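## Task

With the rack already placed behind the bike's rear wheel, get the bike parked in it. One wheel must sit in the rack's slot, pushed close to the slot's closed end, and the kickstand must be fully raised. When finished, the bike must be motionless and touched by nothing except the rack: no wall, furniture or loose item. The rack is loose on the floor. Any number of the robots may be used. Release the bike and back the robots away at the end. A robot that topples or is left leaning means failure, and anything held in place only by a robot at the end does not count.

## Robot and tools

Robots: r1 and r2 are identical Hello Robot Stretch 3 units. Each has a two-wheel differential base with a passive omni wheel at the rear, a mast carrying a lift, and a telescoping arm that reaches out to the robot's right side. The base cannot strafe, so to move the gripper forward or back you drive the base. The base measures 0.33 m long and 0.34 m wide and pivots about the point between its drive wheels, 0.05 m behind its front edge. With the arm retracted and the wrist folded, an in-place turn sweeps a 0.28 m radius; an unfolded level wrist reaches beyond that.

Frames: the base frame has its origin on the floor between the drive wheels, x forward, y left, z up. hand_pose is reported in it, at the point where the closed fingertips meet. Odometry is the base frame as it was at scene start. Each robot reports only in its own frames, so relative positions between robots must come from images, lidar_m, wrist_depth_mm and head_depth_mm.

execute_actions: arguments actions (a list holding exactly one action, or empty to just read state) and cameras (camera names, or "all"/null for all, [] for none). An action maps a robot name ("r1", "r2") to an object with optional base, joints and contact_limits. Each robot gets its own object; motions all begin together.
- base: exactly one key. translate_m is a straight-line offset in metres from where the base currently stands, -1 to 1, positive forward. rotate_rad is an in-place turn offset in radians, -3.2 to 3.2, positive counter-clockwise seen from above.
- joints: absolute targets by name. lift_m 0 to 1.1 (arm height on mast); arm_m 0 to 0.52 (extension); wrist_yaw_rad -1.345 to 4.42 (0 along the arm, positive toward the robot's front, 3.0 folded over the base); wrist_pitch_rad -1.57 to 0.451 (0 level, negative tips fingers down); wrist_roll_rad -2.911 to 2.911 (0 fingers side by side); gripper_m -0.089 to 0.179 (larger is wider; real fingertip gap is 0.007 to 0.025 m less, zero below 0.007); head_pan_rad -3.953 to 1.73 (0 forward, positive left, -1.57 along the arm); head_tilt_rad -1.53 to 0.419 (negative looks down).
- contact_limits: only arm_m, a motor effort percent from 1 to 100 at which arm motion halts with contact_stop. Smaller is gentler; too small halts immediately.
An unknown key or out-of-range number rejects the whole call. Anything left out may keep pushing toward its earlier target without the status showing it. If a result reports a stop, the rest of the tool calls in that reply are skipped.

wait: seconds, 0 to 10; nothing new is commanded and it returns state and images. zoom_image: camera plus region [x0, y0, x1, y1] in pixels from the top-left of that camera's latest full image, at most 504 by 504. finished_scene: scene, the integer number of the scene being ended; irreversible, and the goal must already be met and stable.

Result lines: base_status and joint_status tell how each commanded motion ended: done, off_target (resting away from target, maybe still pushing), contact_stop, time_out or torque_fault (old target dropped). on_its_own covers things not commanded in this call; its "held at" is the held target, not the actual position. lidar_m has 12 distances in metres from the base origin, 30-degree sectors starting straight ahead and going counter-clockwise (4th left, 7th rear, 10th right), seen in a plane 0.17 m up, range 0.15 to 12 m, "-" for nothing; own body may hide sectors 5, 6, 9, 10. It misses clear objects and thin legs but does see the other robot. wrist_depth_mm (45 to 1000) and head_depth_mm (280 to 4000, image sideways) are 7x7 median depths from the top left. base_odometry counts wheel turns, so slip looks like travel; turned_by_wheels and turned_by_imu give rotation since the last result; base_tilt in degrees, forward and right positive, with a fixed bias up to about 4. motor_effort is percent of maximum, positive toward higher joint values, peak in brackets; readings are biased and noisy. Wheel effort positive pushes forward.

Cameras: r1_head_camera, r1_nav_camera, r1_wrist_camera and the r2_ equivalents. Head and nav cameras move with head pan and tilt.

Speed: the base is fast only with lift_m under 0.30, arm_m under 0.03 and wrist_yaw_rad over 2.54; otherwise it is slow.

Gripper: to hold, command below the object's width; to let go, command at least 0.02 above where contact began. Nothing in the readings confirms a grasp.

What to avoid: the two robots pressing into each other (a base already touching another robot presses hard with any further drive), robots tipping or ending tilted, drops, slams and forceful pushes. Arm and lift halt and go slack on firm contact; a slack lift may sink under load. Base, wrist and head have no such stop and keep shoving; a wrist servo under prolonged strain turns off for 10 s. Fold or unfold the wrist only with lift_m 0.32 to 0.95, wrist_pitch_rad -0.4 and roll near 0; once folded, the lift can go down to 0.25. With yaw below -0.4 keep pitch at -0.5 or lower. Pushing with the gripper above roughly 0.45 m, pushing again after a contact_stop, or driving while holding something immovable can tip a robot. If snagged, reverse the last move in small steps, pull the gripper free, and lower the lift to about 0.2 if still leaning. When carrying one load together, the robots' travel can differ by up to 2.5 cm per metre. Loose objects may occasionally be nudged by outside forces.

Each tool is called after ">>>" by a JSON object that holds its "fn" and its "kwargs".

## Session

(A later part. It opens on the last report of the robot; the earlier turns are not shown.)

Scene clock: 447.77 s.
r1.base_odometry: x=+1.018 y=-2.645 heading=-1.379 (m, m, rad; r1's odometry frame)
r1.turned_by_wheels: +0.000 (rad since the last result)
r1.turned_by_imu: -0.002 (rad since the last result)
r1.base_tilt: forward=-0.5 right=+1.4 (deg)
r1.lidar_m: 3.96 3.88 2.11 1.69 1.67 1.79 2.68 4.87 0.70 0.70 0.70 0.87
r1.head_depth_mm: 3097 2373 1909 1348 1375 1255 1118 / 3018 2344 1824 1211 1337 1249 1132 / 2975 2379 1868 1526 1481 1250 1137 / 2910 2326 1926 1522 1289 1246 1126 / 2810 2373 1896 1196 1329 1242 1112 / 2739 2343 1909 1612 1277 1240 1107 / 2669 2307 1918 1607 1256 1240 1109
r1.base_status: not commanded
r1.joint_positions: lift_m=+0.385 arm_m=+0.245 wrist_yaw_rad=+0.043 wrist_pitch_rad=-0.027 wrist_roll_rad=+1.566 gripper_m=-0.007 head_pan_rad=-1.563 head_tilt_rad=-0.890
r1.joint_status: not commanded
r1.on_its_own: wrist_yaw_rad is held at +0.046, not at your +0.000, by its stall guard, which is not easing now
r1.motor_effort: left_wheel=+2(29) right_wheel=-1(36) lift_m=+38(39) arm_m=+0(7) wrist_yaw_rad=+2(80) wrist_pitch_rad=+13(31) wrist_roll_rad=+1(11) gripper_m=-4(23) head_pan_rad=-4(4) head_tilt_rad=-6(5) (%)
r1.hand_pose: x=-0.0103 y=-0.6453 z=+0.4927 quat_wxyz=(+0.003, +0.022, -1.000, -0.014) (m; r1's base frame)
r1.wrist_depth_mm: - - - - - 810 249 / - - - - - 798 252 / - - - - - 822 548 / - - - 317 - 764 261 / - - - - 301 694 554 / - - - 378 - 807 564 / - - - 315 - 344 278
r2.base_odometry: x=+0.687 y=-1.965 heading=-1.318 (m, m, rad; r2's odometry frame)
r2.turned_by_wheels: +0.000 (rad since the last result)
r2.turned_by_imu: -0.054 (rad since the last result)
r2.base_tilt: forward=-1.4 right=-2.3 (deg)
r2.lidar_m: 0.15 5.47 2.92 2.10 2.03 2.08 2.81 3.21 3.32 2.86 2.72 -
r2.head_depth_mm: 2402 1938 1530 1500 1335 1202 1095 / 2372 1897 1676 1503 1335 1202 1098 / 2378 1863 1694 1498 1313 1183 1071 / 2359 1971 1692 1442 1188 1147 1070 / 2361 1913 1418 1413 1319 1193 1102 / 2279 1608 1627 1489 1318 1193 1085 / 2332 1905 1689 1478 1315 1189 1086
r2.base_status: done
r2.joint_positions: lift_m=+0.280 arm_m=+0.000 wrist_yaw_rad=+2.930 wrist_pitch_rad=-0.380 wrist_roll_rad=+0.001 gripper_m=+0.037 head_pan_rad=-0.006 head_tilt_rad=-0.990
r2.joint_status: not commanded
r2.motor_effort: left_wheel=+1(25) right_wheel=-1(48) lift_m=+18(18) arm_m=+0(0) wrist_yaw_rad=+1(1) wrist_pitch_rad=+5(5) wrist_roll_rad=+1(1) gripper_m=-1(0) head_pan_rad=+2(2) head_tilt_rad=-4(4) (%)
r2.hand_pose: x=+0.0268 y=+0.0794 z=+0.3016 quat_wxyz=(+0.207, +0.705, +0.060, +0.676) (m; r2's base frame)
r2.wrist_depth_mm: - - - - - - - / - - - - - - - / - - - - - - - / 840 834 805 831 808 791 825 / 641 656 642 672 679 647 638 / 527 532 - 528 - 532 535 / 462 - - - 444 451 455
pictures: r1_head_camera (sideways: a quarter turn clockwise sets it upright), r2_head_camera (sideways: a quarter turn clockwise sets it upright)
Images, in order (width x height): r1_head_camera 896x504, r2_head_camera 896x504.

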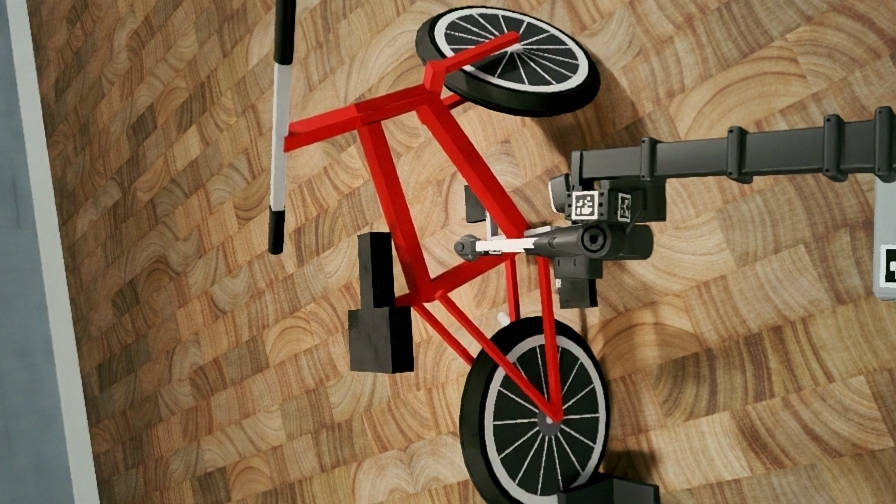

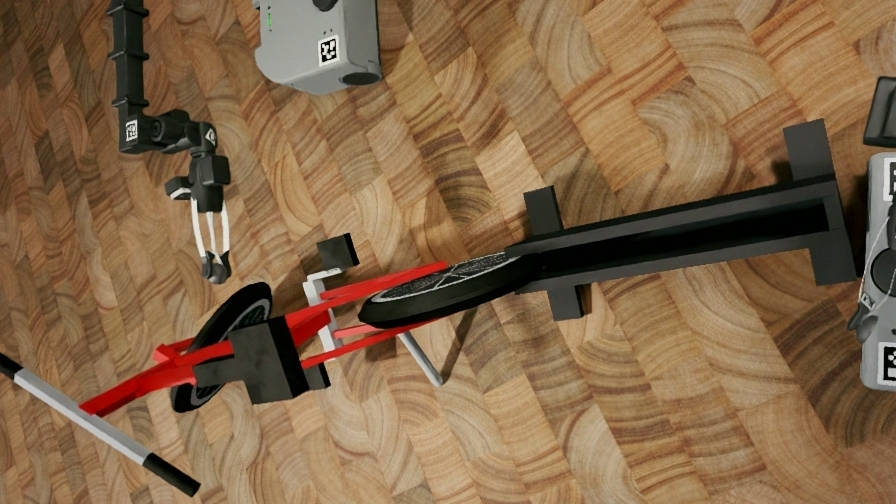

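>>> {"fn": "execute_actions", "kwargs": {"actions": [{"r2": {"base": {"translate_m": -0.2}}, "r1": {"joints": {"arm_m": 0.0, "gripper_m": 0.1, "wrist_yaw_rad": 0.0, "head_tilt_rad": -0.7}}}], "cameras": ["r2_head_camera", "r1_head_camera", "r1_nav_camera"]}}

Scene clock: 473.77 s.
r1.base_odometry: x=+1.018 y=-2.645 heading=-1.379 (m, m, rad; r1's odometry frame)
r1.turned_by_wheels: +0.000 (rad since the last result)
r1.turned_by_imu: -0.001 (rad since the last result)
r1.base_tilt: forward=-0.4 right=+1.4 (deg)
r1.lidar_m: 3.93 3.88 2.12 1.69 1.67 1.79 2.67 4.89 0.70 0.70 0.70 0.87
r1.head_depth_mm: 3334 3537 2543 1941 1332 1310 1185 / 3096 3433 2567 1871 1176 1284 1189 / 3064 3284 2541 1905 1530 1361 1177 / 2875 3165 2537 1928 1327 1289 1174 / 2757 3086 2492 1958 1172 1238 1176 / 2633 2951 2501 1948 1590 1193 1168 / 2570 2847 2507 1917 1586 1186 1172
r1.base_status: not commanded
r1.joint_positions: lift_m=+0.385 arm_m=+0.002 wrist_yaw_rad=+0.002 wrist_pitch_rad=-0.027 wrist_roll_rad=+1.567 gripper_m=+0.100 head_pan_rad=-1.563 head_tilt_rad=-0.705
r1.joint_status: all done
joint sent to its limit — the command would take r1.arm_m past its lower limit, so that joint was sent only as far as its limit.
r1.motor_effort: left_wheel=+1(1) right_wheel=-1(0) lift_m=+38(38) arm_m=-4(5) wrist_yaw_rad=-1(4) wrist_pitch_rad=+13(13) wrist_roll_rad=+1(1) gripper_m=+0(80) head_pan_rad=-4(3) head_tilt_rad=+3(27) (%)
r1.hand_pose: x=-0.0209 y=-0.4025 z=+0.4929 quat_wxyz=(+0.002, +0.001, -1.000, -0.014) (m; r1's base frame)
r1.wrist_depth_mm: - - - 549 - 797 544 / - - - - - 759 539 / - - - - - 481 548 / - - - 562 - 491 528 / - - - - - 464 505 / - - - - - 469 461 / - - - - 526 496 459
r2.base_odometry: x=+0.637 y=-1.771 heading=-1.318 (m, m, rad; r2's odometry frame)
r2.turned_by_wheels: +0.000 (rad since the last result)
r2.turned_by_imu: -0.001 (rad since the last result)
r2.base_tilt: forward=-1.4 right=-2.3 (deg)
r2.lidar_m: 0.27 5.64 2.76 1.99 1.92 1.98 2.67 3.03 3.14 2.96 2.81 0.29
r2.head_depth_mm: 2329 1721 1626 1504 1337 1204 1093 / 2385 1945 1677 1502 1332 1199 1108 / 2380 1976 1708 1493 1335 1169 1103 / 2344 1976 1636 1366 1279 1168 1110 / 2339 1487 1523 1491 1331 1198 1103 / 2223 1874 1688 1479 1323 1192 1089 / 2315 1953 1682 1480 1320 1189 1082
r2.base_status: done
r2.joint_positions: lift_m=+0.280 arm_m=+0.000 wrist_yaw_rad=+2.930 wrist_pitch_rad=-0.380 wrist_roll_rad=+0.001 gripper_m=+0.037 head_pan_rad=-0.006 head_tilt_rad=-0.990
r2.joint_status: not commanded
r2.motor_effort: left_wheel=+1(5) right_wheel=+0(6) lift_m=+18(17) arm_m=+0(0) wrist_yaw_rad=+0(0) wrist_pitch_rad=+5(5) wrist_roll_rad=+1(1) gripper_m=+1(0) head_pan_rad=+2(1) head_tilt_rad=-3(4) (%)
r2.hand_pose: x=+0.0268 y=+0.0794 z=+0.3016 quat_wxyz=(+0.207, +0.705, +0.060, +0.676) (m; r2's base frame)
r2.wrist_depth_mm: - - - - - - - / - - - - - - - / - - - - - - - / 858 846 815 827 813 804 803 / 645 659 653 668 670 647 648 / 534 537 - 522 - 532 528 / 451 - - - 442 451 456
pictures: r1_head_camera (sideways: a quarter turn clockwise sets it upright), r1_nav_camera (sideways: a quarter turn counterclockwise sets it upright), r2_head_camera (sideways: a quarter turn clockwise sets it upright)
Images, in order (width x height): r1_head_camera 896x504, r1_nav_camera 672x504, r2_head_camera 896x504.

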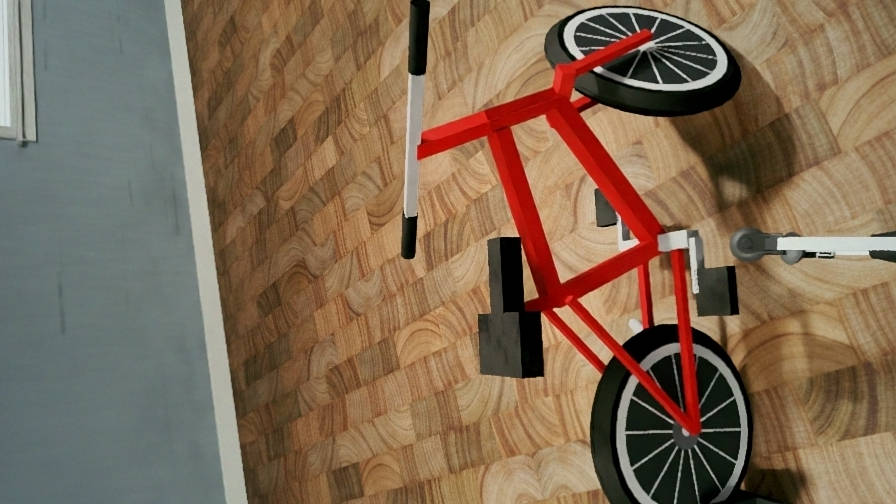

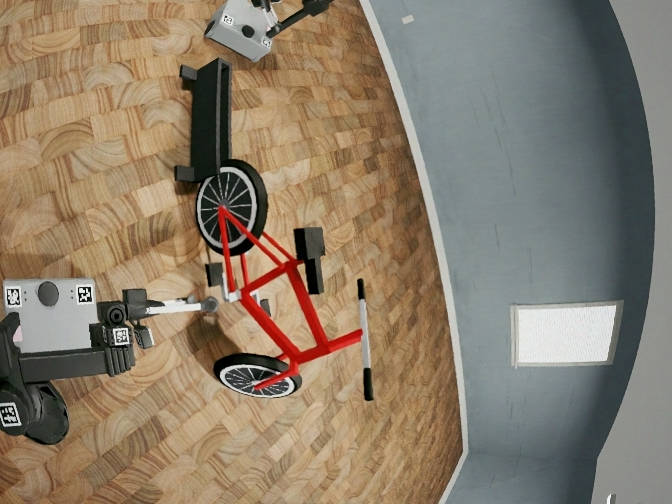

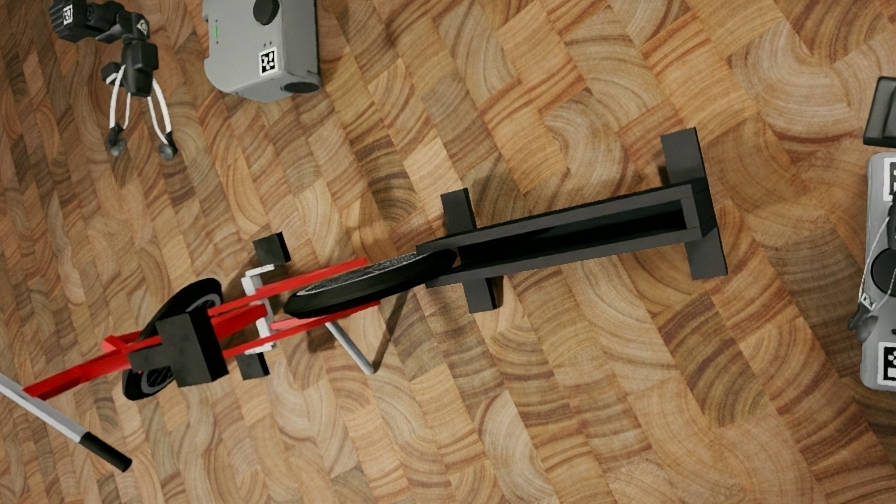

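>>> {"fn": "execute_actions", "kwargs": {"actions": [{"r1": {"base": {"translate_m": -0.915}, "joints": {"wrist_roll_rad": 0.0, "lift_m": 0.47}}}], "cameras": []}}

>>> {"fn": "execute_actions", "kwargs": {"actions": [{"r1": {"base": {"rotate_rad": 1.763}}}], "cameras": []}}

>>> {"fn": "execute_actions", "kwargs": {"actions": [{"r1": {"base": {"translate_m": -0.9}}}], "cameras": ["r1_head_camera", "r1_nav_camera", "r1_wrist_camera"]}}

Scene clock: 526.43 s.
r1.base_odometry: x=+0.843 y=-1.747 heading=-1.379 (m, m, rad; r1's odometry frame)
r1.turned_by_wheels: +0.000 (rad since the last result)
r1.turned_by_imu: -0.007 (rad since the last result)
r1.base_tilt: forward=-0.4 right=+1.4 (deg)
r1.lidar_m: 4.78 3.62 1.68 1.31 1.30 1.39 2.07 4.05 4.33 3.52 0.89 1.17
r1.head_depth_mm: 3669 3554 2572 1997 1637 1373 1183 / 3526 3539 2516 1990 1615 1368 1181 / 3393 3587 2521 1945 1615 1362 1177 / 3248 3474 2493 1955 1605 1357 1197 / 3137 3264 2497 1956 1597 1361 1174 / 2966 3198 2460 1932 1589 1353 1169 / 2892 3080 2462 1931 1351 1317 1163
r1.base_status: done
r1.joint_positions: lift_m=+0.469 arm_m=+0.002 wrist_yaw_rad=+0.002 wrist_pitch_rad=-0.026 wrist_roll_rad=+0.006 gripper_m=+0.100 head_pan_rad=-1.563 head_tilt_rad=-0.705
r1.joint_status: all done
r1.motor_effort: left_wheel=+2(5) right_wheel=-1(4) lift_m=+39(40) arm_m=-4(4) wrist_yaw_rad=-1(2) wrist_pitch_rad=+12(12) wrist_roll_rad=-3(4) gripper_m=+1(1) head_pan_rad=-3(4) head_tilt_rad=+3(3) (%)
r1.hand_pose: x=-0.0210 y=-0.4026 z=+0.5773 quat_wxyz=(+0.705, +0.010, -0.709, -0.009) (m; r1's base frame)
r1.wrist_depth_mm: - - - - - - - / - - - - - - - / - - - - - - - / - - - - - - - / - - - - - - - / 644 703 - - - - - / 605 693 893 874 891 826 826
r2.base_odometry: x=+0.637 y=-1.771 heading=-1.318 (m, m, rad; r2's odometry frame)
r2.turned_by_wheels: +0.000 (rad since the last result)
r2.turned_by_imu: -0.002 (rad since the last result)
r2.base_tilt: forward=-1.4 right=-2.3 (deg)
r2.lidar_m: 0.27 5.65 2.76 1.99 1.92 1.97 2.67 3.04 3.15 2.96 2.82 0.29
r2.head_depth_mm: 2262 1992 1723 1506 1337 1202 1091 / 2155 1999 1701 1504 1338 1206 1109 / 2375 1996 1699 1500 1330 1167 1103 / 2371 1956 1638 1356 1283 1164 1105 / 2349 1471 1525 1492 1324 1196 1103 / 2210 1879 1683 1479 1321 1195 1086 / 2346 1957 1688 1475 1317 1182 1082
r2.base_status: not commanded
r2.joint_positions: lift_m=+0.280 arm_m=+0.000 wrist_yaw_rad=+2.930 wrist_pitch_rad=-0.380 wrist_roll_rad=+0.001 gripper_m=+0.037 head_pan_rad=-0.006 head_tilt_rad=-0.990
r2.joint_status: not commanded
r2.motor_effort: left_wheel=+0(1) right_wheel=-1(1) lift_m=+18(17) arm_m=+0(0) wrist_yaw_rad=+1(1) wrist_pitch_rad=+5(5) wrist_roll_rad=+1(1) gripper_m=+0(0) head_pan_rad=+1(2) head_tilt_rad=-3(3) (%)
r2.hand_pose: x=+0.0268 y=+0.0794 z=+0.3016 quat_wxyz=(+0.207, +0.705, +0.060, +0.676) (m; r2's base frame)
r2.wrist_depth_mm: - - - - - - - / - - - - - - - / - - - - - - - / 823 810 841 830 806 822 814 / 646 654 637 670 660 649 650 / 548 536 - 535 - 527 524 / 452 - - - 433 452 451
pictures: none
No camera images: the call's "cameras" was empty. Leave "cameras" out to get every camera's image.

Scene clock: 530.20 s.
r1.base_odometry: x=+0.843 y=-1.747 heading=+0.383 (m, m, rad; r1's odometry frame)
r1.turned_by_wheels: +1.763 (rad since the last result)
r1.turned_by_imu: +1.735 (rad since the last result)
r1.base_tilt: forward=-0.5 right=+1.4 (deg)
r1.lidar_m: 1.30 1.30 1.52 2.68 4.04 3.98 0.97 0.89 1.25 4.71 2.50 1.49
r1.head_depth_mm: - 3550 2564 2009 1629 1385 1189 / - 3537 2549 1983 1611 1367 1181 / - 3470 2487 1980 1614 1357 1180 / - 3524 2506 1963 1600 1361 1207 / - 3517 2483 1955 1593 1357 1177 / - 3431 2493 1944 1588 1348 1165 / 3865 3401 2470 1931 1588 1344 1162
r1.base_status: done
r1.joint_positions: lift_m=+0.469 arm_m=+0.002 wrist_yaw_rad=+0.002 wrist_pitch_rad=-0.026 wrist_roll_rad=+0.006 gripper_m=+0.100 head_pan_rad=-1.563 head_tilt_rad=-0.705
r1.joint_status: not commanded
r1.motor_effort: left_wheel=-3(8) right_wheel=+2(5) lift_m=+39(39) arm_m=-3(4) wrist_yaw_rad=+1(2) wrist_pitch_rad=+12(13) wrist_roll_rad=-3(3) gripper_m=+1(2) head_pan_rad=-3(4) head_tilt_rad=+2(3) (%)
r1.hand_pose: x=-0.0210 y=-0.4026 z=+0.5773 quat_wxyz=(+0.705, +0.010, -0.709, -0.009) (m; r1's base frame)
r1.wrist_depth_mm: - - - - - - - / - - - - - - - / - - - - - - - / - - - - - - - / - - - - - - - / - - - - - - 938 / 923 898 898 870 852 820 818
r2.base_odometry: x=+0.637 y=-1.771 heading=-1.318 (m, m, rad; r2's odometry frame)
r2.turned_by_wheels: +0.000 (rad since the last result)
r2.turned_by_imu: -0.001 (rad since the last result)
r2.base_tilt: forward=-1.5 right=-2.3 (deg)
r2.lidar_m: 0.27 5.63 2.76 2.00 1.92 1.98 2.67 3.03 3.14 2.97 2.82 0.29
r2.head_depth_mm: 2418 2003 1711 1506 1341 1206 1094 / 2075 2007 1703 1499 1331 1205 1110 / 2350 1984 1717 1497 1329 1169 1103 / 2345 1971 1628 1363 1283 1165 1099 / 2354 1482 1529 1484 1329 1191 1100 / 2211 1879 1694 1480 1323 1188 1083 / 2325 1948 1683 1484 1313 1183 1076
r2.base_status: not commanded
r2.joint_positions: lift_m=+0.280 arm_m=+0.000 wrist_yaw_rad=+2.930 wrist_pitch_rad=-0.380 wrist_roll_rad=+0.001 gripper_m=+0.037 head_pan_rad=-0.006 head_tilt_rad=-0.990
r2.joint_status: not commanded
r2.motor_effort: left_wheel=+1(1) right_wheel=-1(0) lift_m=+18(18) arm_m=+0(0) wrist_yaw_rad=+1(1) wrist_pitch_rad=+5(5) wrist_roll_rad=+1(1) gripper_m=+0(1) head_pan_rad=+2(1) head_tilt_rad=-4(4) (%)
r2.hand_pose: x=+0.0268 y=+0.0794 z=+0.3016 quat_wxyz=(+0.207, +0.705, +0.060, +0.676) (m; r2's base frame)
r2.wrist_depth_mm: - - - - - - - / - - - - - - - / - - - - - - - / 831 826 817 827 803 817 795 / 657 653 640 677 677 639 638 / 539 527 - 531 - 536 536 / 457 - - - 433 460 453
pictures: none
No camera images: the call's "cameras" was empty. Leave "cameras" out to get every camera's image.

Scene clock: 540.33 s.
r1.base_odometry: x=+0.009 y=-2.083 heading=+0.383 (m, m, rad; r1's odometry frame)
r1.turned_by_wheels: +0.000 (rad since the last result)
r1.turned_by_imu: -0.006 (rad since the last result)
r1.base_tilt: forward=-0.5 right=+1.4 (deg)
r1.lidar_m: 2.16 2.17 2.52 3.84 3.82 2.99 2.60 2.61 0.23 0.24 0.46 2.49
r1.head_depth_mm: - 3598 2568 1995 1634 1375 1189 / - 3318 2439 1982 1569 1370 1181 / - 3547 2191 1983 1491 1341 1180 / - 3524 2433 1706 1178 940 899 / - 3558 2499 1958 1557 1353 985 / - 3428 2478 1933 1601 1341 1172 / - 3448 2438 1941 1586 1344 1173
r1.base_status: done
r1.joint_positions: lift_m=+0.469 arm_m=+0.002 wrist_yaw_rad=+0.002 wrist_pitch_rad=-0.026 wrist_roll_rad=+0.006 gripper_m=+0.100 head_pan_rad=-1.563 head_tilt_rad=-0.705
r1.joint_status: not commanded
r1.motor_effort: left_wheel=-2(9) right_wheel=+2(2) lift_m=+39(40) arm_m=-4(4) wrist_yaw_rad=-2(1) wrist_pitch_rad=+12(12) wrist_roll_rad=-3(3) gripper_m=+0(1) head_pan_rad=-3(4) head_tilt_rad=+3(2) (%)
r1.hand_pose: x=-0.0210 y=-0.4026 z=+0.5773 quat_wxyz=(+0.705, +0.010, -0.709, -0.009) (m; r1's base frame)
r1.wrist_depth_mm: - - - 268 - - - / - - - - - - - / - - - - 369 - - / - - - - - - - / - - - - - - - / - - - 688 - - - / 950 905 891 572 859 840 826
r2.base_odometry: x=+0.637 y=-1.771 heading=-1.318 (m, m, rad; r2's odometry frame)
r2.turned_by_wheels: +0.000 (rad since the last result)
r2.turned_by_imu: -0.002 (rad since the last result)
r2.base_tilt: forward=-1.4 right=-2.3 (deg)
r2.lidar_m: 0.27 5.65 2.76 2.00 1.92 1.98 2.67 3.03 3.14 2.96 2.82 0.29
r2.head_depth_mm: 2383 2013 1712 1501 1340 1198 1093 / 2376 1992 1710 1499 1342 1208 1109 / 2366 1976 1708 1489 1335 1166 1108 / 2360 1972 1629 1356 1282 1167 1101 / 2330 1479 1533 1485 1324 1196 1099 / 1893 1843 1690 1485 1318 1189 1087 / 2318 1913 1686 1477 1321 1187 1079
r2.base_status: not commanded
r2.joint_positions: lift_m=+0.280 arm_m=+0.000 wrist_yaw_rad=+2.930 wrist_pitch_rad=-0.380 wrist_roll_rad=+0.001 gripper_m=+0.037 head_pan_rad=-0.006 head_tilt_rad=-0.990
r2.joint_status: not commanded
r2.motor_effort: left_wheel=+1(1) right_wheel=-1(0) lift_m=+18(18) arm_m=+0(0) wrist_yaw_rad=+1(0) wrist_pitch_rad=+5(5) wrist_roll_rad=+1(1) gripper_m=-1(0) head_pan_rad=+1(2) head_tilt_rad=-4(4) (%)
r2.hand_pose: x=+0.0268 y=+0.0794 z=+0.3016 quat_wxyz=(+0.207, +0.705, +0.060, +0.676) (m; r2's base frame)
r2.wrist_depth_mm: - - - - - - - / - - - - - - - / - - - - - - - / 817 825 821 793 800 809 825 / 654 634 656 675 672 640 638 / 540 520 - 531 - 529 526 / 452 - - - 439 448 451
pictures: r1_head_camera (sideways: a quarter turn clockwise sets it upright), r1_nav_camera (sideways: a quarter turn counterclockwise sets it upright), r1_wrist_camera
Images, in order (width x height): r1_head_camera 896x504, r1_nav_camera 672x504, r1_wrist_camera 644x364.

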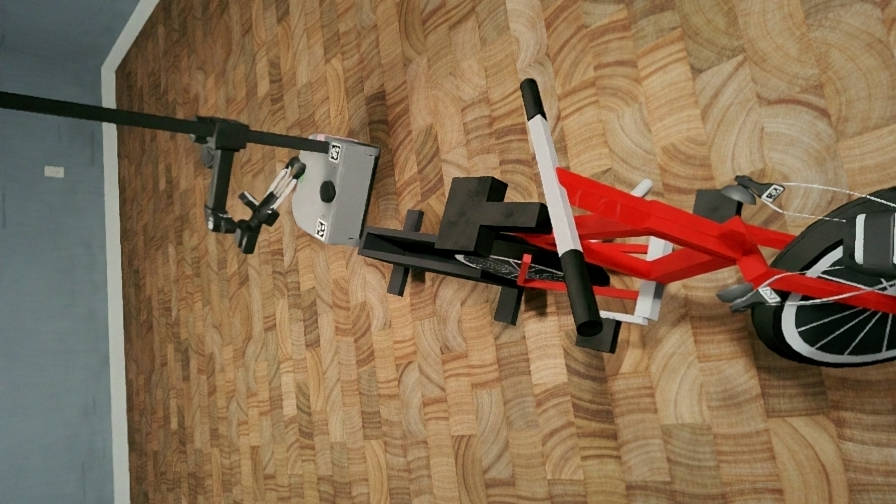

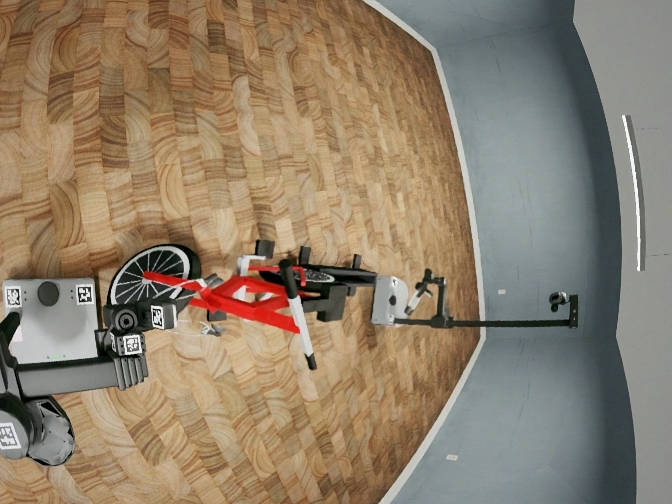

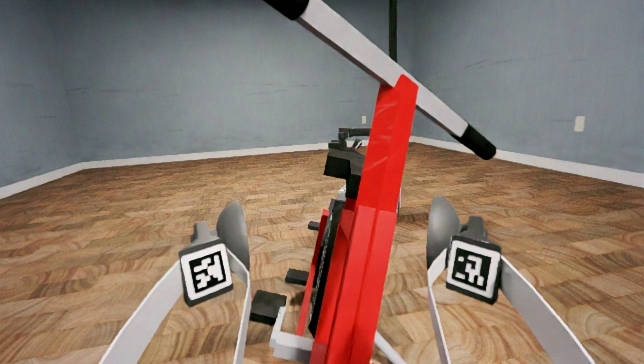

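>>> {"fn": "execute_actions", "kwargs": {"actions": [{"r1": {"base": {"translate_m": -0.03}, "joints": {"lift_m": 0.42, "arm_m": 0.07, "gripper_m": 0.13}}}], "cameras": ["r1_head_camera", "r1_wrist_camera"]}}

Scene clock: 555.70 s.
r1.base_odometry: x=-0.019 y=-2.095 heading=+0.383 (m, m, rad; r1's odometry frame)
r1.turned_by_wheels: +0.000 (rad since the last result)
r1.turned_by_imu: -0.001 (rad since the last result)
r1.base_tilt: forward=-0.4 right=+1.4 (deg)
r1.lidar_m: 2.19 2.19 2.56 3.83 3.83 2.96 2.58 2.58 0.23 0.23 0.40 2.52
r1.head_depth_mm: - 3571 2590 1960 1625 1364 1186 / - 3378 2583 1984 1577 1369 1180 / - 3552 2208 1977 1527 1363 1193 / - 3505 2303 1556 1011 955 911 / - 3481 2479 1935 1484 1325 946 / - 3464 2482 1926 1595 1348 1128 / - 3430 2452 1917 1578 1339 1174
r1.base_status: done
r1.joint_positions: lift_m=+0.421 arm_m=+0.070 wrist_yaw_rad=+0.002 wrist_pitch_rad=-0.026 wrist_roll_rad=+0.006 gripper_m=+0.130 head_pan_rad=-1.563 head_tilt_rad=-0.705
r1.joint_status: all done
r1.motor_effort: left_wheel=-1(7) right_wheel=+1(3) lift_m=+12(37) arm_m=+4(3) wrist_yaw_rad=-3(1) wrist_pitch_rad=+12(12) wrist_roll_rad=-3(3) gripper_m=+1(81) head_pan_rad=-3(3) head_tilt_rad=+2(4) (%)
r1.hand_pose: x=-0.0210 y=-0.4702 z=+0.5287 quat_wxyz=(+0.705, +0.010, -0.709, -0.009) (m; r1's base frame)
r1.wrist_depth_mm: - - - - 277 - - / - - - - 305 - - / - - - 530 - - - / - - - 223 - - - / - - - 212 - - - / - - - 207 - 889 967 / 873 842 783 203 782 774 750
r2.base_odometry: x=+0.637 y=-1.771 heading=-1.318 (m, m, rad; r2's odometry frame)
r2.turned_by_wheels: +0.000 (rad since the last result)
r2.turned_by_imu: -0.001 (rad since the last result)
r2.base_tilt: forward=-1.4 right=-2.3 (deg)
r2.lidar_m: 0.27 5.65 2.76 1.99 1.92 1.97 2.66 3.04 3.15 2.97 2.82 0.29
r2.head_depth_mm: 2401 1991 1720 1505 1341 1206 1095 / 2397 1994 1714 1493 1333 1205 1107 / 2379 1994 1718 1488 1335 1171 1107 / 2340 1976 1638 1358 1284 1166 1103 / 2364 1489 1536 1482 1317 1198 1103 / 1893 1849 1681 1478 1329 1193 1087 / 2332 1905 1685 1485 1318 1195 1082
r2.base_status: not commanded
r2.joint_positions: lift_m=+0.280 arm_m=+0.000 wrist_yaw_rad=+2.930 wrist_pitch_rad=-0.380 wrist_roll_rad=+0.001 gripper_m=+0.037 head_pan_rad=-0.006 head_tilt_rad=-0.990
r2.joint_status: not commanded
r2.motor_effort: left_wheel=+1(1) right_wheel=-1(1) lift_m=+18(17) arm_m=+0(0) wrist_yaw_rad=+0(1) wrist_pitch_rad=+5(5) wrist_roll_rad=+1(1) gripper_m=+0(0) head_pan_rad=+2(2) head_tilt_rad=-4(4) (%)
r2.hand_pose: x=+0.0268 y=+0.0794 z=+0.3016 quat_wxyz=(+0.207, +0.705, +0.060, +0.676) (m; r2's base frame)
r2.wrist_depth_mm: - - - - - - - / - - - - - - - / - - - - - - - / 839 836 842 821 834 816 820 / 655 644 642 687 676 650 647 / 530 525 - 535 - 522 525 / 455 - - - 437 449 452
pictures: r1_head_camera (sideways: a quarter turn clockwise sets it upright), r1_wrist_camera
Images, in order (width x height): r1_head_camera 896x504, r1_wrist_camera 644x364.

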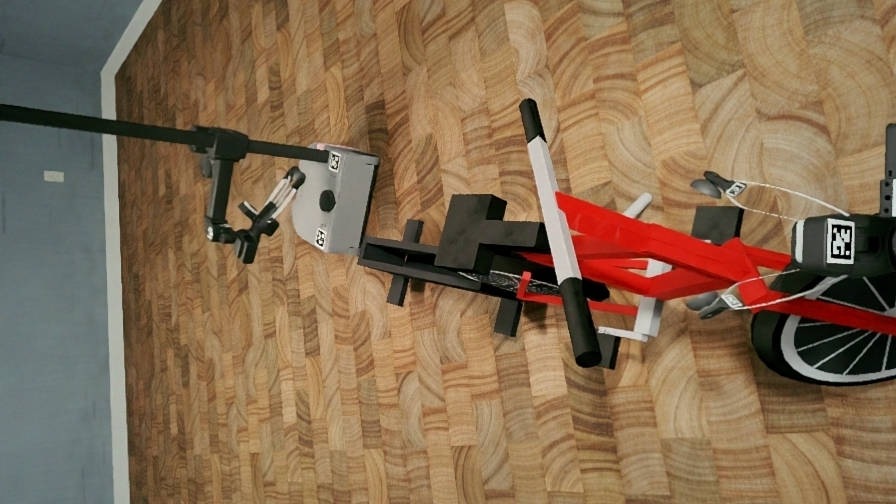

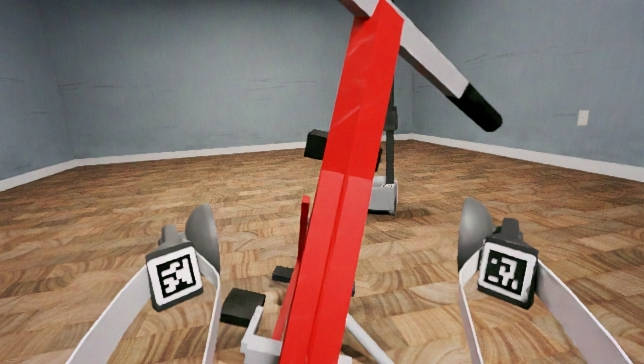

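>>> {"fn": "execute_actions", "kwargs": {"actions": [{"r1": {"joints": {"arm_m": 0.15}}}], "cameras": []}}

>>> {"fn": "execute_actions", "kwargs": {"actions": [{"r1": {"joints": {"gripper_m": -0.01}}}], "cameras": ["r1_head_camera", "r1_wrist_camera"]}}

Scene clock: 562.63 s.
r1.base_odometry: x=-0.019 y=-2.095 heading=+0.383 (m, m, rad; r1's odometry frame)
r1.turned_by_wheels: +0.000 (rad since the last result)
r1.turned_by_imu: +0.000 (rad since the last result)
r1.base_tilt: forward=-0.4 right=+1.5 (deg)
r1.lidar_m: 2.19 2.19 2.55 3.82 3.82 2.96 2.57 2.58 0.23 0.23 0.40 2.52
r1.head_depth_mm: - 3648 2586 2006 1628 1373 1189 / - 3370 2545 1987 1572 1365 1183 / - 3530 2200 1965 1529 1351 - / - 3509 2332 1565 1010 892 891 / - 3481 2511 1948 1479 1329 951 / - 3483 2472 1950 1592 1347 1133 / - 3413 2490 1935 1580 1349 1168
r1.base_status: not commanded
r1.joint_positions: lift_m=+0.421 arm_m=+0.150 wrist_yaw_rad=+0.002 wrist_pitch_rad=-0.026 wrist_roll_rad=+0.006 gripper_m=+0.130 head_pan_rad=-1.563 head_tilt_rad=-0.705
r1.joint_status: all done
r1.motor_effort: left_wheel=-2(2) right_wheel=+1(2) lift_m=+12(11) arm_m=+4(3) wrist_yaw_rad=-2(1) wrist_pitch_rad=+12(12) wrist_roll_rad=-3(3) gripper_m=+0(1) head_pan_rad=-3(3) head_tilt_rad=+3(2) (%)
r1.hand_pose: x=-0.0210 y=-0.5502 z=+0.5287 quat_wxyz=(+0.705, +0.010, -0.709, -0.009) (m; r1's base frame)
r1.wrist_depth_mm: - - - - 159 - - / - - - - 161 - - / - - - 459 - - - / - - - 157 - - - / - - - 137 - - - / - - - 135 978 890 961 / 856 830 764 132 788 778 762
r2.base_odometry: x=+0.637 y=-1.771 heading=-1.318 (m, m, rad; r2's odometry frame)
r2.turned_by_wheels: +0.000 (rad since the last result)
r2.turned_by_imu: -0.001 (rad since the last result)
r2.base_tilt: forward=-1.4 right=-2.3 (deg)
r2.lidar_m: 0.27 5.67 2.75 1.99 1.93 1.98 2.67 3.02 3.15 2.95 2.82 0.29
r2.head_depth_mm: 2403 1994 1724 1508 1341 1206 1094 / 2402 1978 1714 1493 1331 1203 1110 / 2377 1968 1702 1495 1332 1168 1109 / 2364 1980 1632 1359 1277 1169 1102 / 2350 1482 1527 1490 1327 1198 1102 / 1893 1841 1677 1485 1317 1196 1090 / 2331 1906 1668 1475 1321 1191 1080
r2.base_status: not commanded
r2.joint_positions: lift_m=+0.280 arm_m=+0.000 wrist_yaw_rad=+2.930 wrist_pitch_rad=-0.380 wrist_roll_rad=+0.001 gripper_m=+0.037 head_pan_rad=-0.006 head_tilt_rad=-0.990
r2.joint_status: not commanded
r2.motor_effort: left_wheel=+1(1) right_wheel=-1(1) lift_m=+18(17) arm_m=+0(0) wrist_yaw_rad=+1(1) wrist_pitch_rad=+5(5) wrist_roll_rad=+1(1) gripper_m=+0(0) head_pan_rad=+1(2) head_tilt_rad=-3(3) (%)
r2.hand_pose: x=+0.0268 y=+0.0794 z=+0.3016 quat_wxyz=(+0.207, +0.705, +0.060, +0.676) (m; r2's base frame)
r2.wrist_depth_mm: - - - - - - - / - - - - - - - / - - - - - - - / 805 828 821 834 826 833 820 / 635 660 635 675 668 643 646 / 534 536 - 529 - 532 535 / 460 - - - 429 448 450
pictures: none
No camera images: the call's "cameras" was empty. Leave "cameras" out to get every camera's image.

Scene clock: 564.53 s.
r1.base_odometry: x=-0.019 y=-2.095 heading=+0.383 (m, m, rad; r1's odometry frame)
r1.turned_by_wheels: +0.000 (rad since the last result)
r1.turned_by_imu: +0.000 (rad since the last result)
r1.base_tilt: forward=-0.5 right=+1.4 (deg)
r1.lidar_m: 2.19 2.19 2.56 3.83 3.84 2.96 2.58 2.57 0.23 0.23 0.40 2.53
r1.head_depth_mm: - 3617 2597 1988 1623 1369 1180 / - 3400 2576 1978 1580 1372 1187 / - 3552 2252 1967 1523 1359 - / - 3489 2350 1552 1007 872 890 / - 3489 2480 1948 1477 1320 950 / - 3446 2460 1947 1589 1353 1127 / - 3435 2440 1945 1593 1354 1164
r1.base_status: not commanded
r1.joint_positions: lift_m=+0.421 arm_m=+0.150 wrist_yaw_rad=-0.010 wrist_pitch_rad=-0.026 wrist_roll_rad=+0.026 gripper_m=-0.009 head_pan_rad=-1.563 head_tilt_rad=-0.705
r1.joint_status: all done
r1.motor_effort: left_wheel=-3(4) right_wheel=+4(4) lift_m=+13(13) arm_m=+0(4) wrist_yaw_rad=+7(6) wrist_pitch_rad=+12(12) wrist_roll_rad=-12(12) gripper_m=-22(97) head_pan_rad=-4(3) head_tilt_rad=+4(3) (%)
r1.hand_pose: x=-0.0239 y=-0.5505 z=+0.5287 quat_wxyz=(+0.698, +0.006, -0.716, -0.013) (m; r1's base frame)
r1.wrist_depth_mm: - - - - 165 - - / - - - - 235 - - / - - - 161 - - - / - - - 152 - - - / - - - 136 - - - / - - - 133 875 965 919 / 884 895 534 131 765 761 728
r2.base_odometry: x=+0.637 y=-1.771 heading=-1.318 (m, m, rad; r2's odometry frame)
r2.turned_by_wheels: +0.000 (rad since the last result)
r2.turned_by_imu: +0.000 (rad since the last result)
r2.base_tilt: forward=-1.4 right=-2.3 (deg)
r2.lidar_m: 0.27 5.67 2.76 1.99 1.92 1.97 2.66 3.03 3.13 2.96 2.82 0.29
r2.head_depth_mm: 2398 1997 1725 1497 1339 1206 1096 / 2376 1984 1701 1499 1338 1199 1109 / 2370 1992 1706 1494 1324 1166 1105 / 2344 1963 1631 1368 1278 1164 1107 / 2357 1481 1532 1492 1325 1194 1102 / 1890 1843 1679 1485 1318 1192 1085 / 2341 1908 1677 1480 1320 1193 1080
r2.base_status: not commanded
r2.joint_positions: lift_m=+0.280 arm_m=+0.000 wrist_yaw_rad=+2.930 wrist_pitch_rad=-0.380 wrist_roll_rad=+0.001 gripper_m=+0.037 head_pan_rad=-0.006 head_tilt_rad=-0.990
r2.joint_status: not commanded
r2.motor_effort: left_wheel=+0(1) right_wheel=+0(1) lift_m=+18(17) arm_m=+0(0) wrist_yaw_rad=+0(1) wrist_pitch_rad=+5(5) wrist_roll_rad=+1(1) gripper_m=+0(1) head_pan_rad=+2(1) head_tilt_rad=-4(4) (%)
r2.hand_pose: x=+0.0268 y=+0.0794 z=+0.3016 quat_wxyz=(+0.207, +0.705, +0.060, +0.676) (m; r2's base frame)
r2.wrist_depth_mm: - - - - - - - / - - - - - - - / - - - - - - - / 830 828 839 828 822 829 824 / 643 668 645 675 655 637 632 / 535 532 - 536 - 528 535 / 454 - - - 434 451 452
pictures: r1_head_camera (sideways: a quarter turn clockwise sets it upright), r1_wrist_camera
Images, in order (width x height): r1_head_camera 896x504, r1_wrist_camera 644x364.

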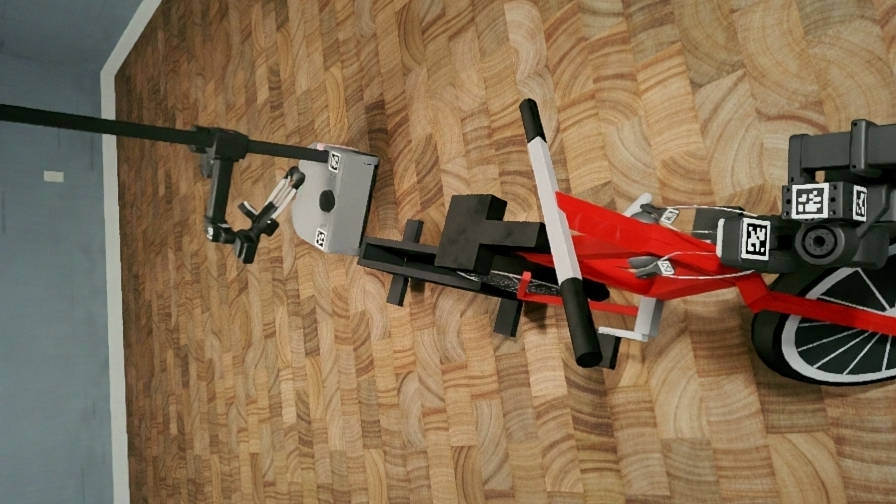

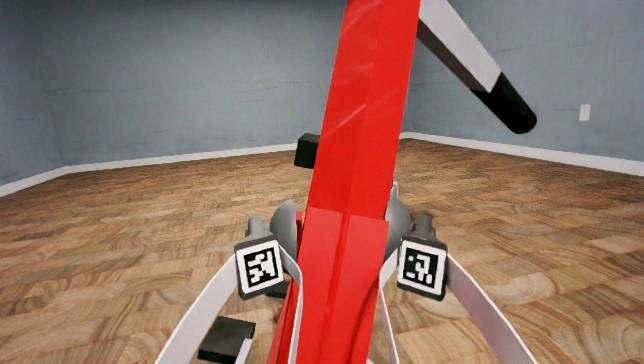

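>>> {"fn": "execute_actions", "kwargs": {"actions": [{"r1": {"base": {"translate_m": 0.06}, "joints": {"lift_m": 0.427}}}], "cameras": ["r1_wrist_camera", "r2_head_camera"]}}

Scene clock: 572.07 s.
r1.base_odometry: x=+0.037 y=-2.072 heading=+0.383 (m, m, rad; r1's odometry frame)
r1.turned_by_wheels: -0.001 (rad since the last result)
r1.turned_by_imu: -0.001 (rad since the last result)
r1.base_tilt: forward=-0.5 right=+1.5 (deg)
r1.lidar_m: 2.13 2.14 2.49 3.84 3.85 3.03 2.63 2.63 0.24 0.25 0.49 2.46
r1.head_depth_mm: - 3584 2564 1986 1626 1370 1189 / - 3244 2428 1982 1575 1360 1189 / - 3557 2195 1968 1524 1357 - / - 3516 2523 1841 1017 879 902 / - 3511 2495 1948 1491 1361 996 / - 3441 2498 1935 1607 1350 1172 / - 3411 2461 1928 1591 1335 1160
r1.base_status: done
r1.joint_positions: lift_m=+0.426 arm_m=+0.150 wrist_yaw_rad=-0.033 wrist_pitch_rad=-0.009 wrist_roll_rad=+0.022 gripper_m=-0.003 head_pan_rad=-1.563 head_tilt_rad=-0.705
r1.joint_status: all done
r1.on_its_own: gripper_m is held at -0.004, not at your -0.010, by its stall guard, which is not easing now; wrist_yaw_rad is at rest, and its effort (+26) is outside its rest range (-12 to +12)
r1.motor_effort: left_wheel=-10(17) right_wheel=+13(24) lift_m=+39(43) arm_m=-4(4) wrist_yaw_rad=+26(45) wrist_pitch_rad=+4(22) wrist_roll_rad=-10(12) gripper_m=-21(25) head_pan_rad=-3(3) head_tilt_rad=+3(2) (%)
r1.hand_pose: x=-0.0299 y=-0.5512 z=+0.5386 quat_wxyz=(+0.699, -0.008, -0.715, -0.015) (m; r1's base frame)
r1.wrist_depth_mm: - - - - 200 - - / - - - - - - - / - - - 166 - - - / - - - 158 - - - / - - - 141 150 - - / - - - 137 938 - 989 / 924 887 815 135 796 793 777
r2.base_odometry: x=+0.637 y=-1.771 heading=-1.318 (m, m, rad; r2's odometry frame)
r2.turned_by_wheels: +0.000 (rad since the last result)
r2.turned_by_imu: -0.001 (rad since the last result)
r2.base_tilt: forward=-1.4 right=-2.3 (deg)
r2.lidar_m: 0.28 5.66 2.76 1.99 1.92 1.98 2.66 3.03 3.14 2.96 2.82 0.28
r2.head_depth_mm: 2404 1988 1725 1504 1338 1209 1093 / 2403 1988 1711 1494 1338 1201 1104 / 2372 1987 1702 1498 1331 1169 1104 / 2356 1962 1603 1391 1305 1177 1105 / 2245 1234 1603 1487 1326 1201 1102 / 1897 1870 1692 1483 1327 1192 1080 / 2326 1956 1692 1476 1319 1187 1084
r2.base_status: not commanded
r2.joint_positions: lift_m=+0.280 arm_m=+0.000 wrist_yaw_rad=+2.930 wrist_pitch_rad=-0.380 wrist_roll_rad=+0.001 gripper_m=+0.037 head_pan_rad=-0.006 head_tilt_rad=-0.990
r2.joint_status: not commanded
r2.motor_effort: left_wheel=+0(1) right_wheel=-1(1) lift_m=+18(18) arm_m=+0(0) wrist_yaw_rad=+1(0) wrist_pitch_rad=+5(5) wrist_roll_rad=+1(1) gripper_m=+1(1) head_pan_rad=+3(2) head_tilt_rad=-3(3) (%)
r2.hand_pose: x=+0.0268 y=+0.0794 z=+0.3016 quat_wxyz=(+0.207, +0.705, +0.060, +0.676) (m; r2's base frame)
r2.wrist_depth_mm: - - - - - - - / - - - - - - - / - - - - - - - / 823 817 854 819 811 809 830 / 637 638 637 666 649 635 639 / 538 532 - 529 - 530 519 / 457 - - - 446 446 452
pictures: r1_wrist_camera, r2_head_camera (sideways: a quarter turn clockwise sets it upright)
Images, in order (width x height): r1_wrist_camera 644x364, r2_head_camera 896x504.

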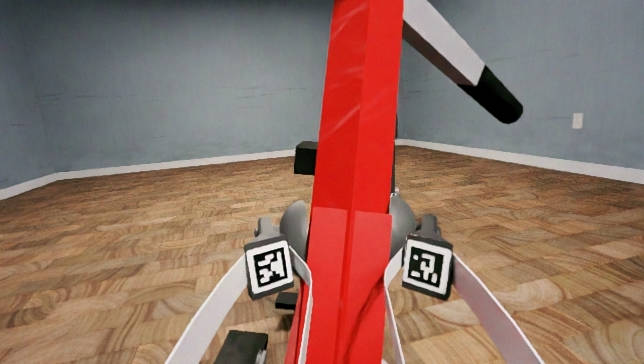

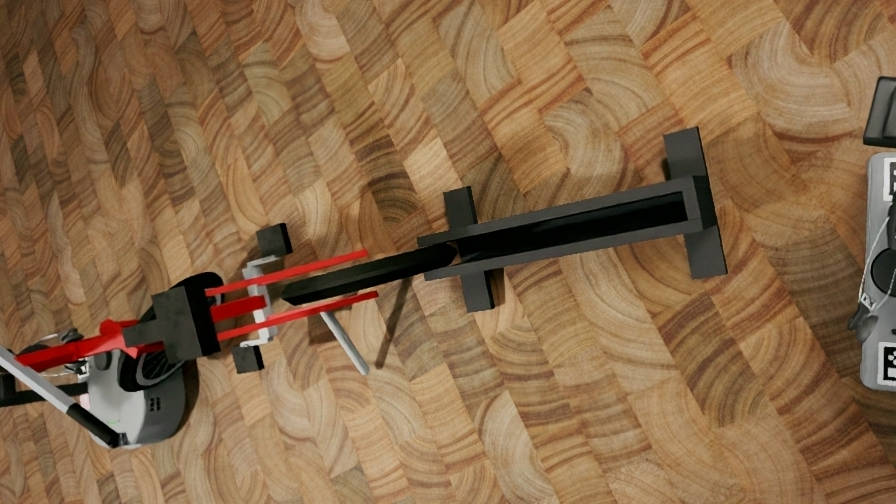

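>>> {"fn": "execute_actions", "kwargs": {"actions": [{"r1": {"base": {"translate_m": 0.05}, "joints": {"lift_m": 0.43}}}], "cameras": ["r1_wrist_camera", "r2_head_camera"]}}

Scene clock: 578.47 s.
r1.base_odometry: x=+0.083 y=-2.054 heading=+0.382 (m, m, rad; r1's odometry frame)
r1.turned_by_wheels: -0.001 (rad since the last result)
r1.turned_by_imu: -0.001 (rad since the last result)
r1.base_tilt: forward=-0.4 right=+1.4 (deg)
r1.lidar_m: 2.09 2.09 2.43 3.86 3.87 3.08 2.68 2.68 0.27 0.30 4.13 2.40
r1.head_depth_mm: - 3600 2591 2007 1627 1371 1190 / - 3201 2366 1989 1583 1358 1180 / - 3505 2212 1329 956 1169 - / - 3535 2531 1885 1352 1296 975 / - 3487 2507 1956 1593 1361 1094 / - 3513 2479 1913 1593 1348 1168 / - 3389 2443 1922 1587 1339 1163
r1.base_status: done
r1.joint_positions: lift_m=+0.429 arm_m=+0.150 wrist_yaw_rad=-0.282 wrist_pitch_rad=-0.017 wrist_roll_rad=+0.012 gripper_m=-0.001 head_pan_rad=-1.563 head_tilt_rad=-0.704
r1.joint_status: all done
r1.on_its_own: wrist_yaw_rad is held at -0.242, not at your +0.000, by its stall guard, which is still easing; gripper_m is held at -0.001, not at your -0.010, by its stall guard, which is not easing now
r1.motor_effort: left_wheel=-11(16) right_wheel=+13(21) lift_m=+39(45) arm_m=-1(4) wrist_yaw_rad=+30(36) wrist_pitch_rad=+8(24) wrist_roll_rad=-6(10) gripper_m=-20(23) head_pan_rad=-4(3) head_tilt_rad=+1(2) (%)
r1.hand_pose: x=-0.0925 y=-0.5408 z=+0.5395 quat_wxyz=(+0.695, -0.093, -0.705, -0.105) (m; r1's base frame)
r1.wrist_depth_mm: - - - 194 - - - / - - - 186 309 - - / - - - 179 - - - / - - - 173 - - - / - - - 157 - - - / - - - 154 933 - - / 873 850 588 150 782 786 771
r2.base_odometry: x=+0.637 y=-1.771 heading=-1.318 (m, m, rad; r2's odometry frame)
r2.turned_by_wheels: +0.000 (rad since the last result)
r2.turned_by_imu: -0.001 (rad since the last result)
r2.base_tilt: forward=-1.4 right=-2.3 (deg)
r2.lidar_m: 0.28 5.65 2.77 1.99 1.93 1.97 2.67 3.03 3.13 2.96 2.82 0.28
r2.head_depth_mm: 2381 1995 1710 1508 1343 1208 1093 / 2384 1982 1722 1502 1337 1189 1106 / 2364 1993 1695 1489 1331 1163 1107 / 2357 1970 1634 1407 1308 1167 1106 / 2212 1286 1596 1486 1323 1197 1102 / 1934 1866 1698 1480 1317 1188 1089 / 2339 1947 1692 1485 1321 1190 1082
r2.base_status: not commanded
r2.joint_positions: lift_m=+0.280 arm_m=+0.000 wrist_yaw_rad=+2.930 wrist_pitch_rad=-0.380 wrist_roll_rad=+0.001 gripper_m=+0.037 head_pan_rad=-0.006 head_tilt_rad=-0.990
r2.joint_status: not commanded
r2.motor_effort: left_wheel=+1(1) right_wheel=-1(1) lift_m=+18(17) arm_m=+0(0) wrist_yaw_rad=+0(0) wrist_pitch_rad=+5(5) wrist_roll_rad=+1(1) gripper_m=-1(1) head_pan_rad=+1(2) head_tilt_rad=-3(3) (%)
r2.hand_pose: x=+0.0268 y=+0.0794 z=+0.3016 quat_wxyz=(+0.207, +0.705, +0.060, +0.676) (m; r2's base frame)
r2.wrist_depth_mm: - - - - - - - / - - - - - - - / - - - - - - - / 810 830 824 822 821 804 826 / 635 638 649 668 657 631 649 / 541 531 - 527 - 525 527 / 459 - - - 442 451 446
pictures: r1_wrist_camera, r2_head_camera (sideways: a quarter turn clockwise sets it upright)
Images, in order (width x height): r1_wrist_camera 644x364, r2_head_camera 896x504.

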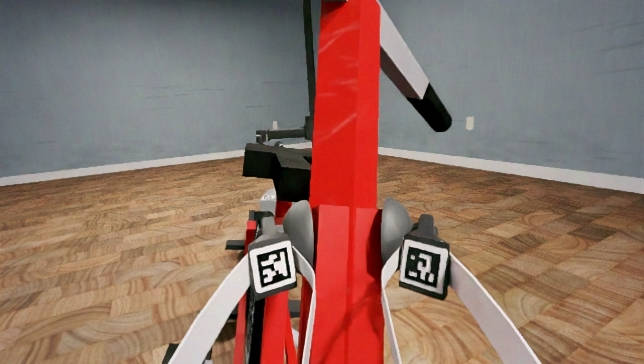

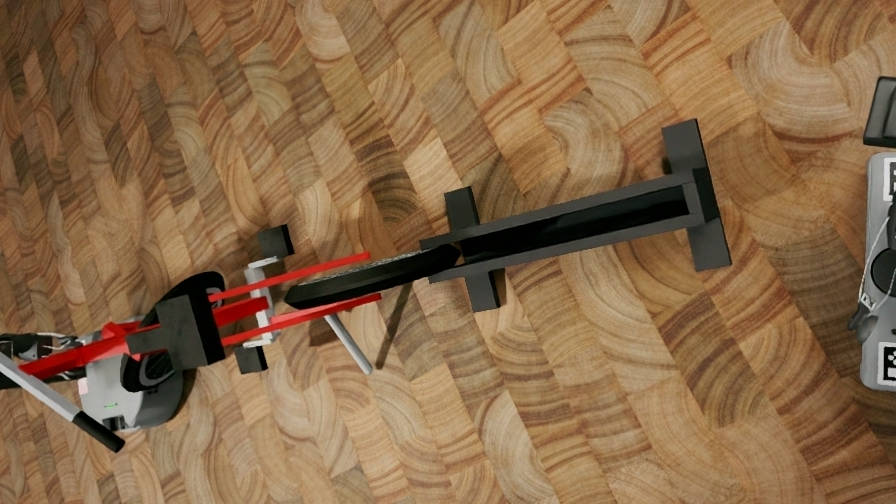

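>>> {"fn": "execute_actions", "kwargs": {"actions": [{"r1": {"base": {"translate_m": 0.04}, "joints": {"wrist_yaw_rad": 0.0}}}], "cameras": ["r1_wrist_camera", "r2_head_camera"]}}

Scene clock: 589.03 s.
r1.base_odometry: x=+0.120 y=-2.039 heading=+0.382 (m, m, rad; r1's odometry frame)
r1.turned_by_wheels: +0.000 (rad since the last result)
r1.turned_by_imu: -0.029 (rad since the last result)
r1.base_tilt: forward=-0.4 right=+1.4 (deg)
r1.lidar_m: 2.05 2.05 2.35 3.87 3.86 3.18 2.72 2.71 0.32 0.34 4.27 2.40
r1.head_depth_mm: - 3642 2555 1986 1632 1384 1191 / - 3209 2350 1989 1618 1369 1180 / - 3583 2226 1976 1615 1308 - / - 3550 2521 1624 874 945 939 / - 3490 2519 1940 1493 1352 1047 / - 3436 2488 1946 1592 1356 1176 / - 3458 2485 1933 1595 1353 1167
r1.base_status: done
r1.joint_positions: lift_m=+0.429 arm_m=+0.150 wrist_yaw_rad=+0.008 wrist_pitch_rad=+0.017 wrist_roll_rad=+0.001 gripper_m=-0.001 head_pan_rad=-1.563 head_tilt_rad=-0.704
r1.joint_status: all done
r1.on_its_own: gripper_m is held at -0.001, not at your -0.010, by its stall guard, which is not easing now
r1.motor_effort: left_wheel=+2(15) right_wheel=-2(25) lift_m=+36(39) arm_m=+4(5) wrist_yaw_rad=-7(77) wrist_pitch_rad=-8(16) wrist_roll_rad=-1(4) gripper_m=-12(24) head_pan_rad=-4(4) head_tilt_rad=+2(2) (%)
r1.hand_pose: x=-0.0193 y=-0.5512 z=+0.5485 quat_wxyz=(+0.707, -0.003, -0.707, +0.009) (m; r1's base frame)
r1.wrist_depth_mm: - - - 217 - - - / - - - 212 - - - / - - - 205 - - - / - - - 199 - - - / - - - 181 - - - / - - - 176 - - - / 928 899 875 172 830 837 799
r2.base_odometry: x=+0.637 y=-1.771 heading=-1.318 (m, m, rad; r2's odometry frame)
r2.turned_by_wheels: +0.000 (rad since the last result)
r2.turned_by_imu: -0.001 (rad since the last result)
r2.base_tilt: forward=-1.4 right=-2.3 (deg)
r2.lidar_m: 0.72 5.65 2.76 1.99 1.92 1.98 2.67 3.03 3.15 2.96 2.82 2.94
r2.head_depth_mm: 2380 1998 1721 1510 1338 1211 1093 / 2409 1991 1704 1500 1338 1203 1110 / 2380 1979 1700 1497 1307 1147 1103 / 2367 1893 1468 1330 1305 1184 1104 / 1435 1625 1656 1481 1325 1195 1102 / 2294 1899 1688 1483 1326 1190 1085 / 2318 1945 1682 1472 1320 1185 1084
r2.base_status: not commanded
r2.joint_positions: lift_m=+0.280 arm_m=+0.000 wrist_yaw_rad=+2.930 wrist_pitch_rad=-0.380 wrist_roll_rad=+0.001 gripper_m=+0.037 head_pan_rad=-0.006 head_tilt_rad=-0.990
r2.joint_status: not commanded
r2.motor_effort: left_wheel=+1(1) right_wheel=+0(1) lift_m=+18(18) arm_m=+0(0) wrist_yaw_rad=+1(1) wrist_pitch_rad=+5(5) wrist_roll_rad=+1(1) gripper_m=+1(0) head_pan_rad=+2(2) head_tilt_rad=-3(3) (%)
r2.hand_pose: x=+0.0268 y=+0.0794 z=+0.3016 quat_wxyz=(+0.207, +0.705, +0.060, +0.676) (m; r2's base frame)
r2.wrist_depth_mm: - - - - - - - / - - - - - - - / - - - - - - - / 811 813 815 796 827 829 796 / 647 642 641 670 670 641 642 / 529 535 - 519 - 528 517 / 455 - - - 442 452 451
pictures: r1_wrist_camera, r2_head_camera (sideways: a quarter turn clockwise sets it upright)
Images, in order (width x height): r1_wrist_camera 644x364, r2_head_camera 896x504.

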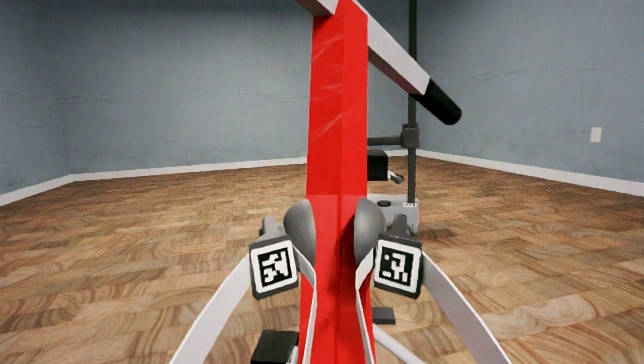

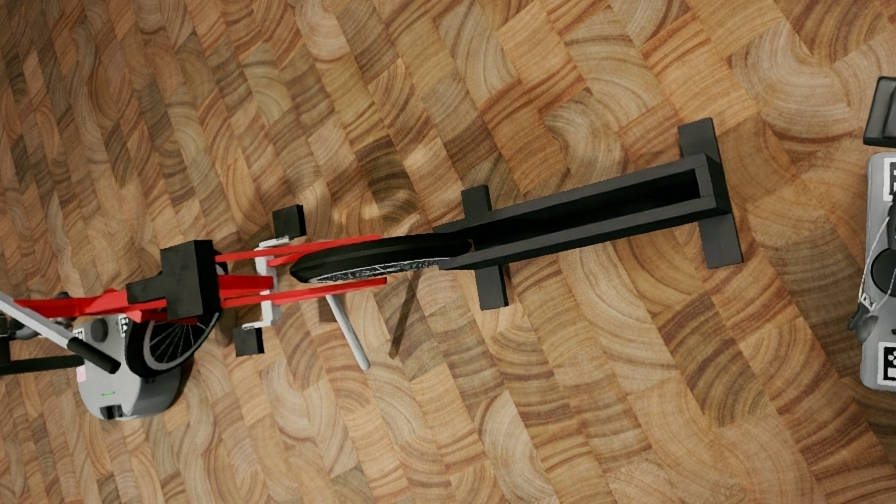

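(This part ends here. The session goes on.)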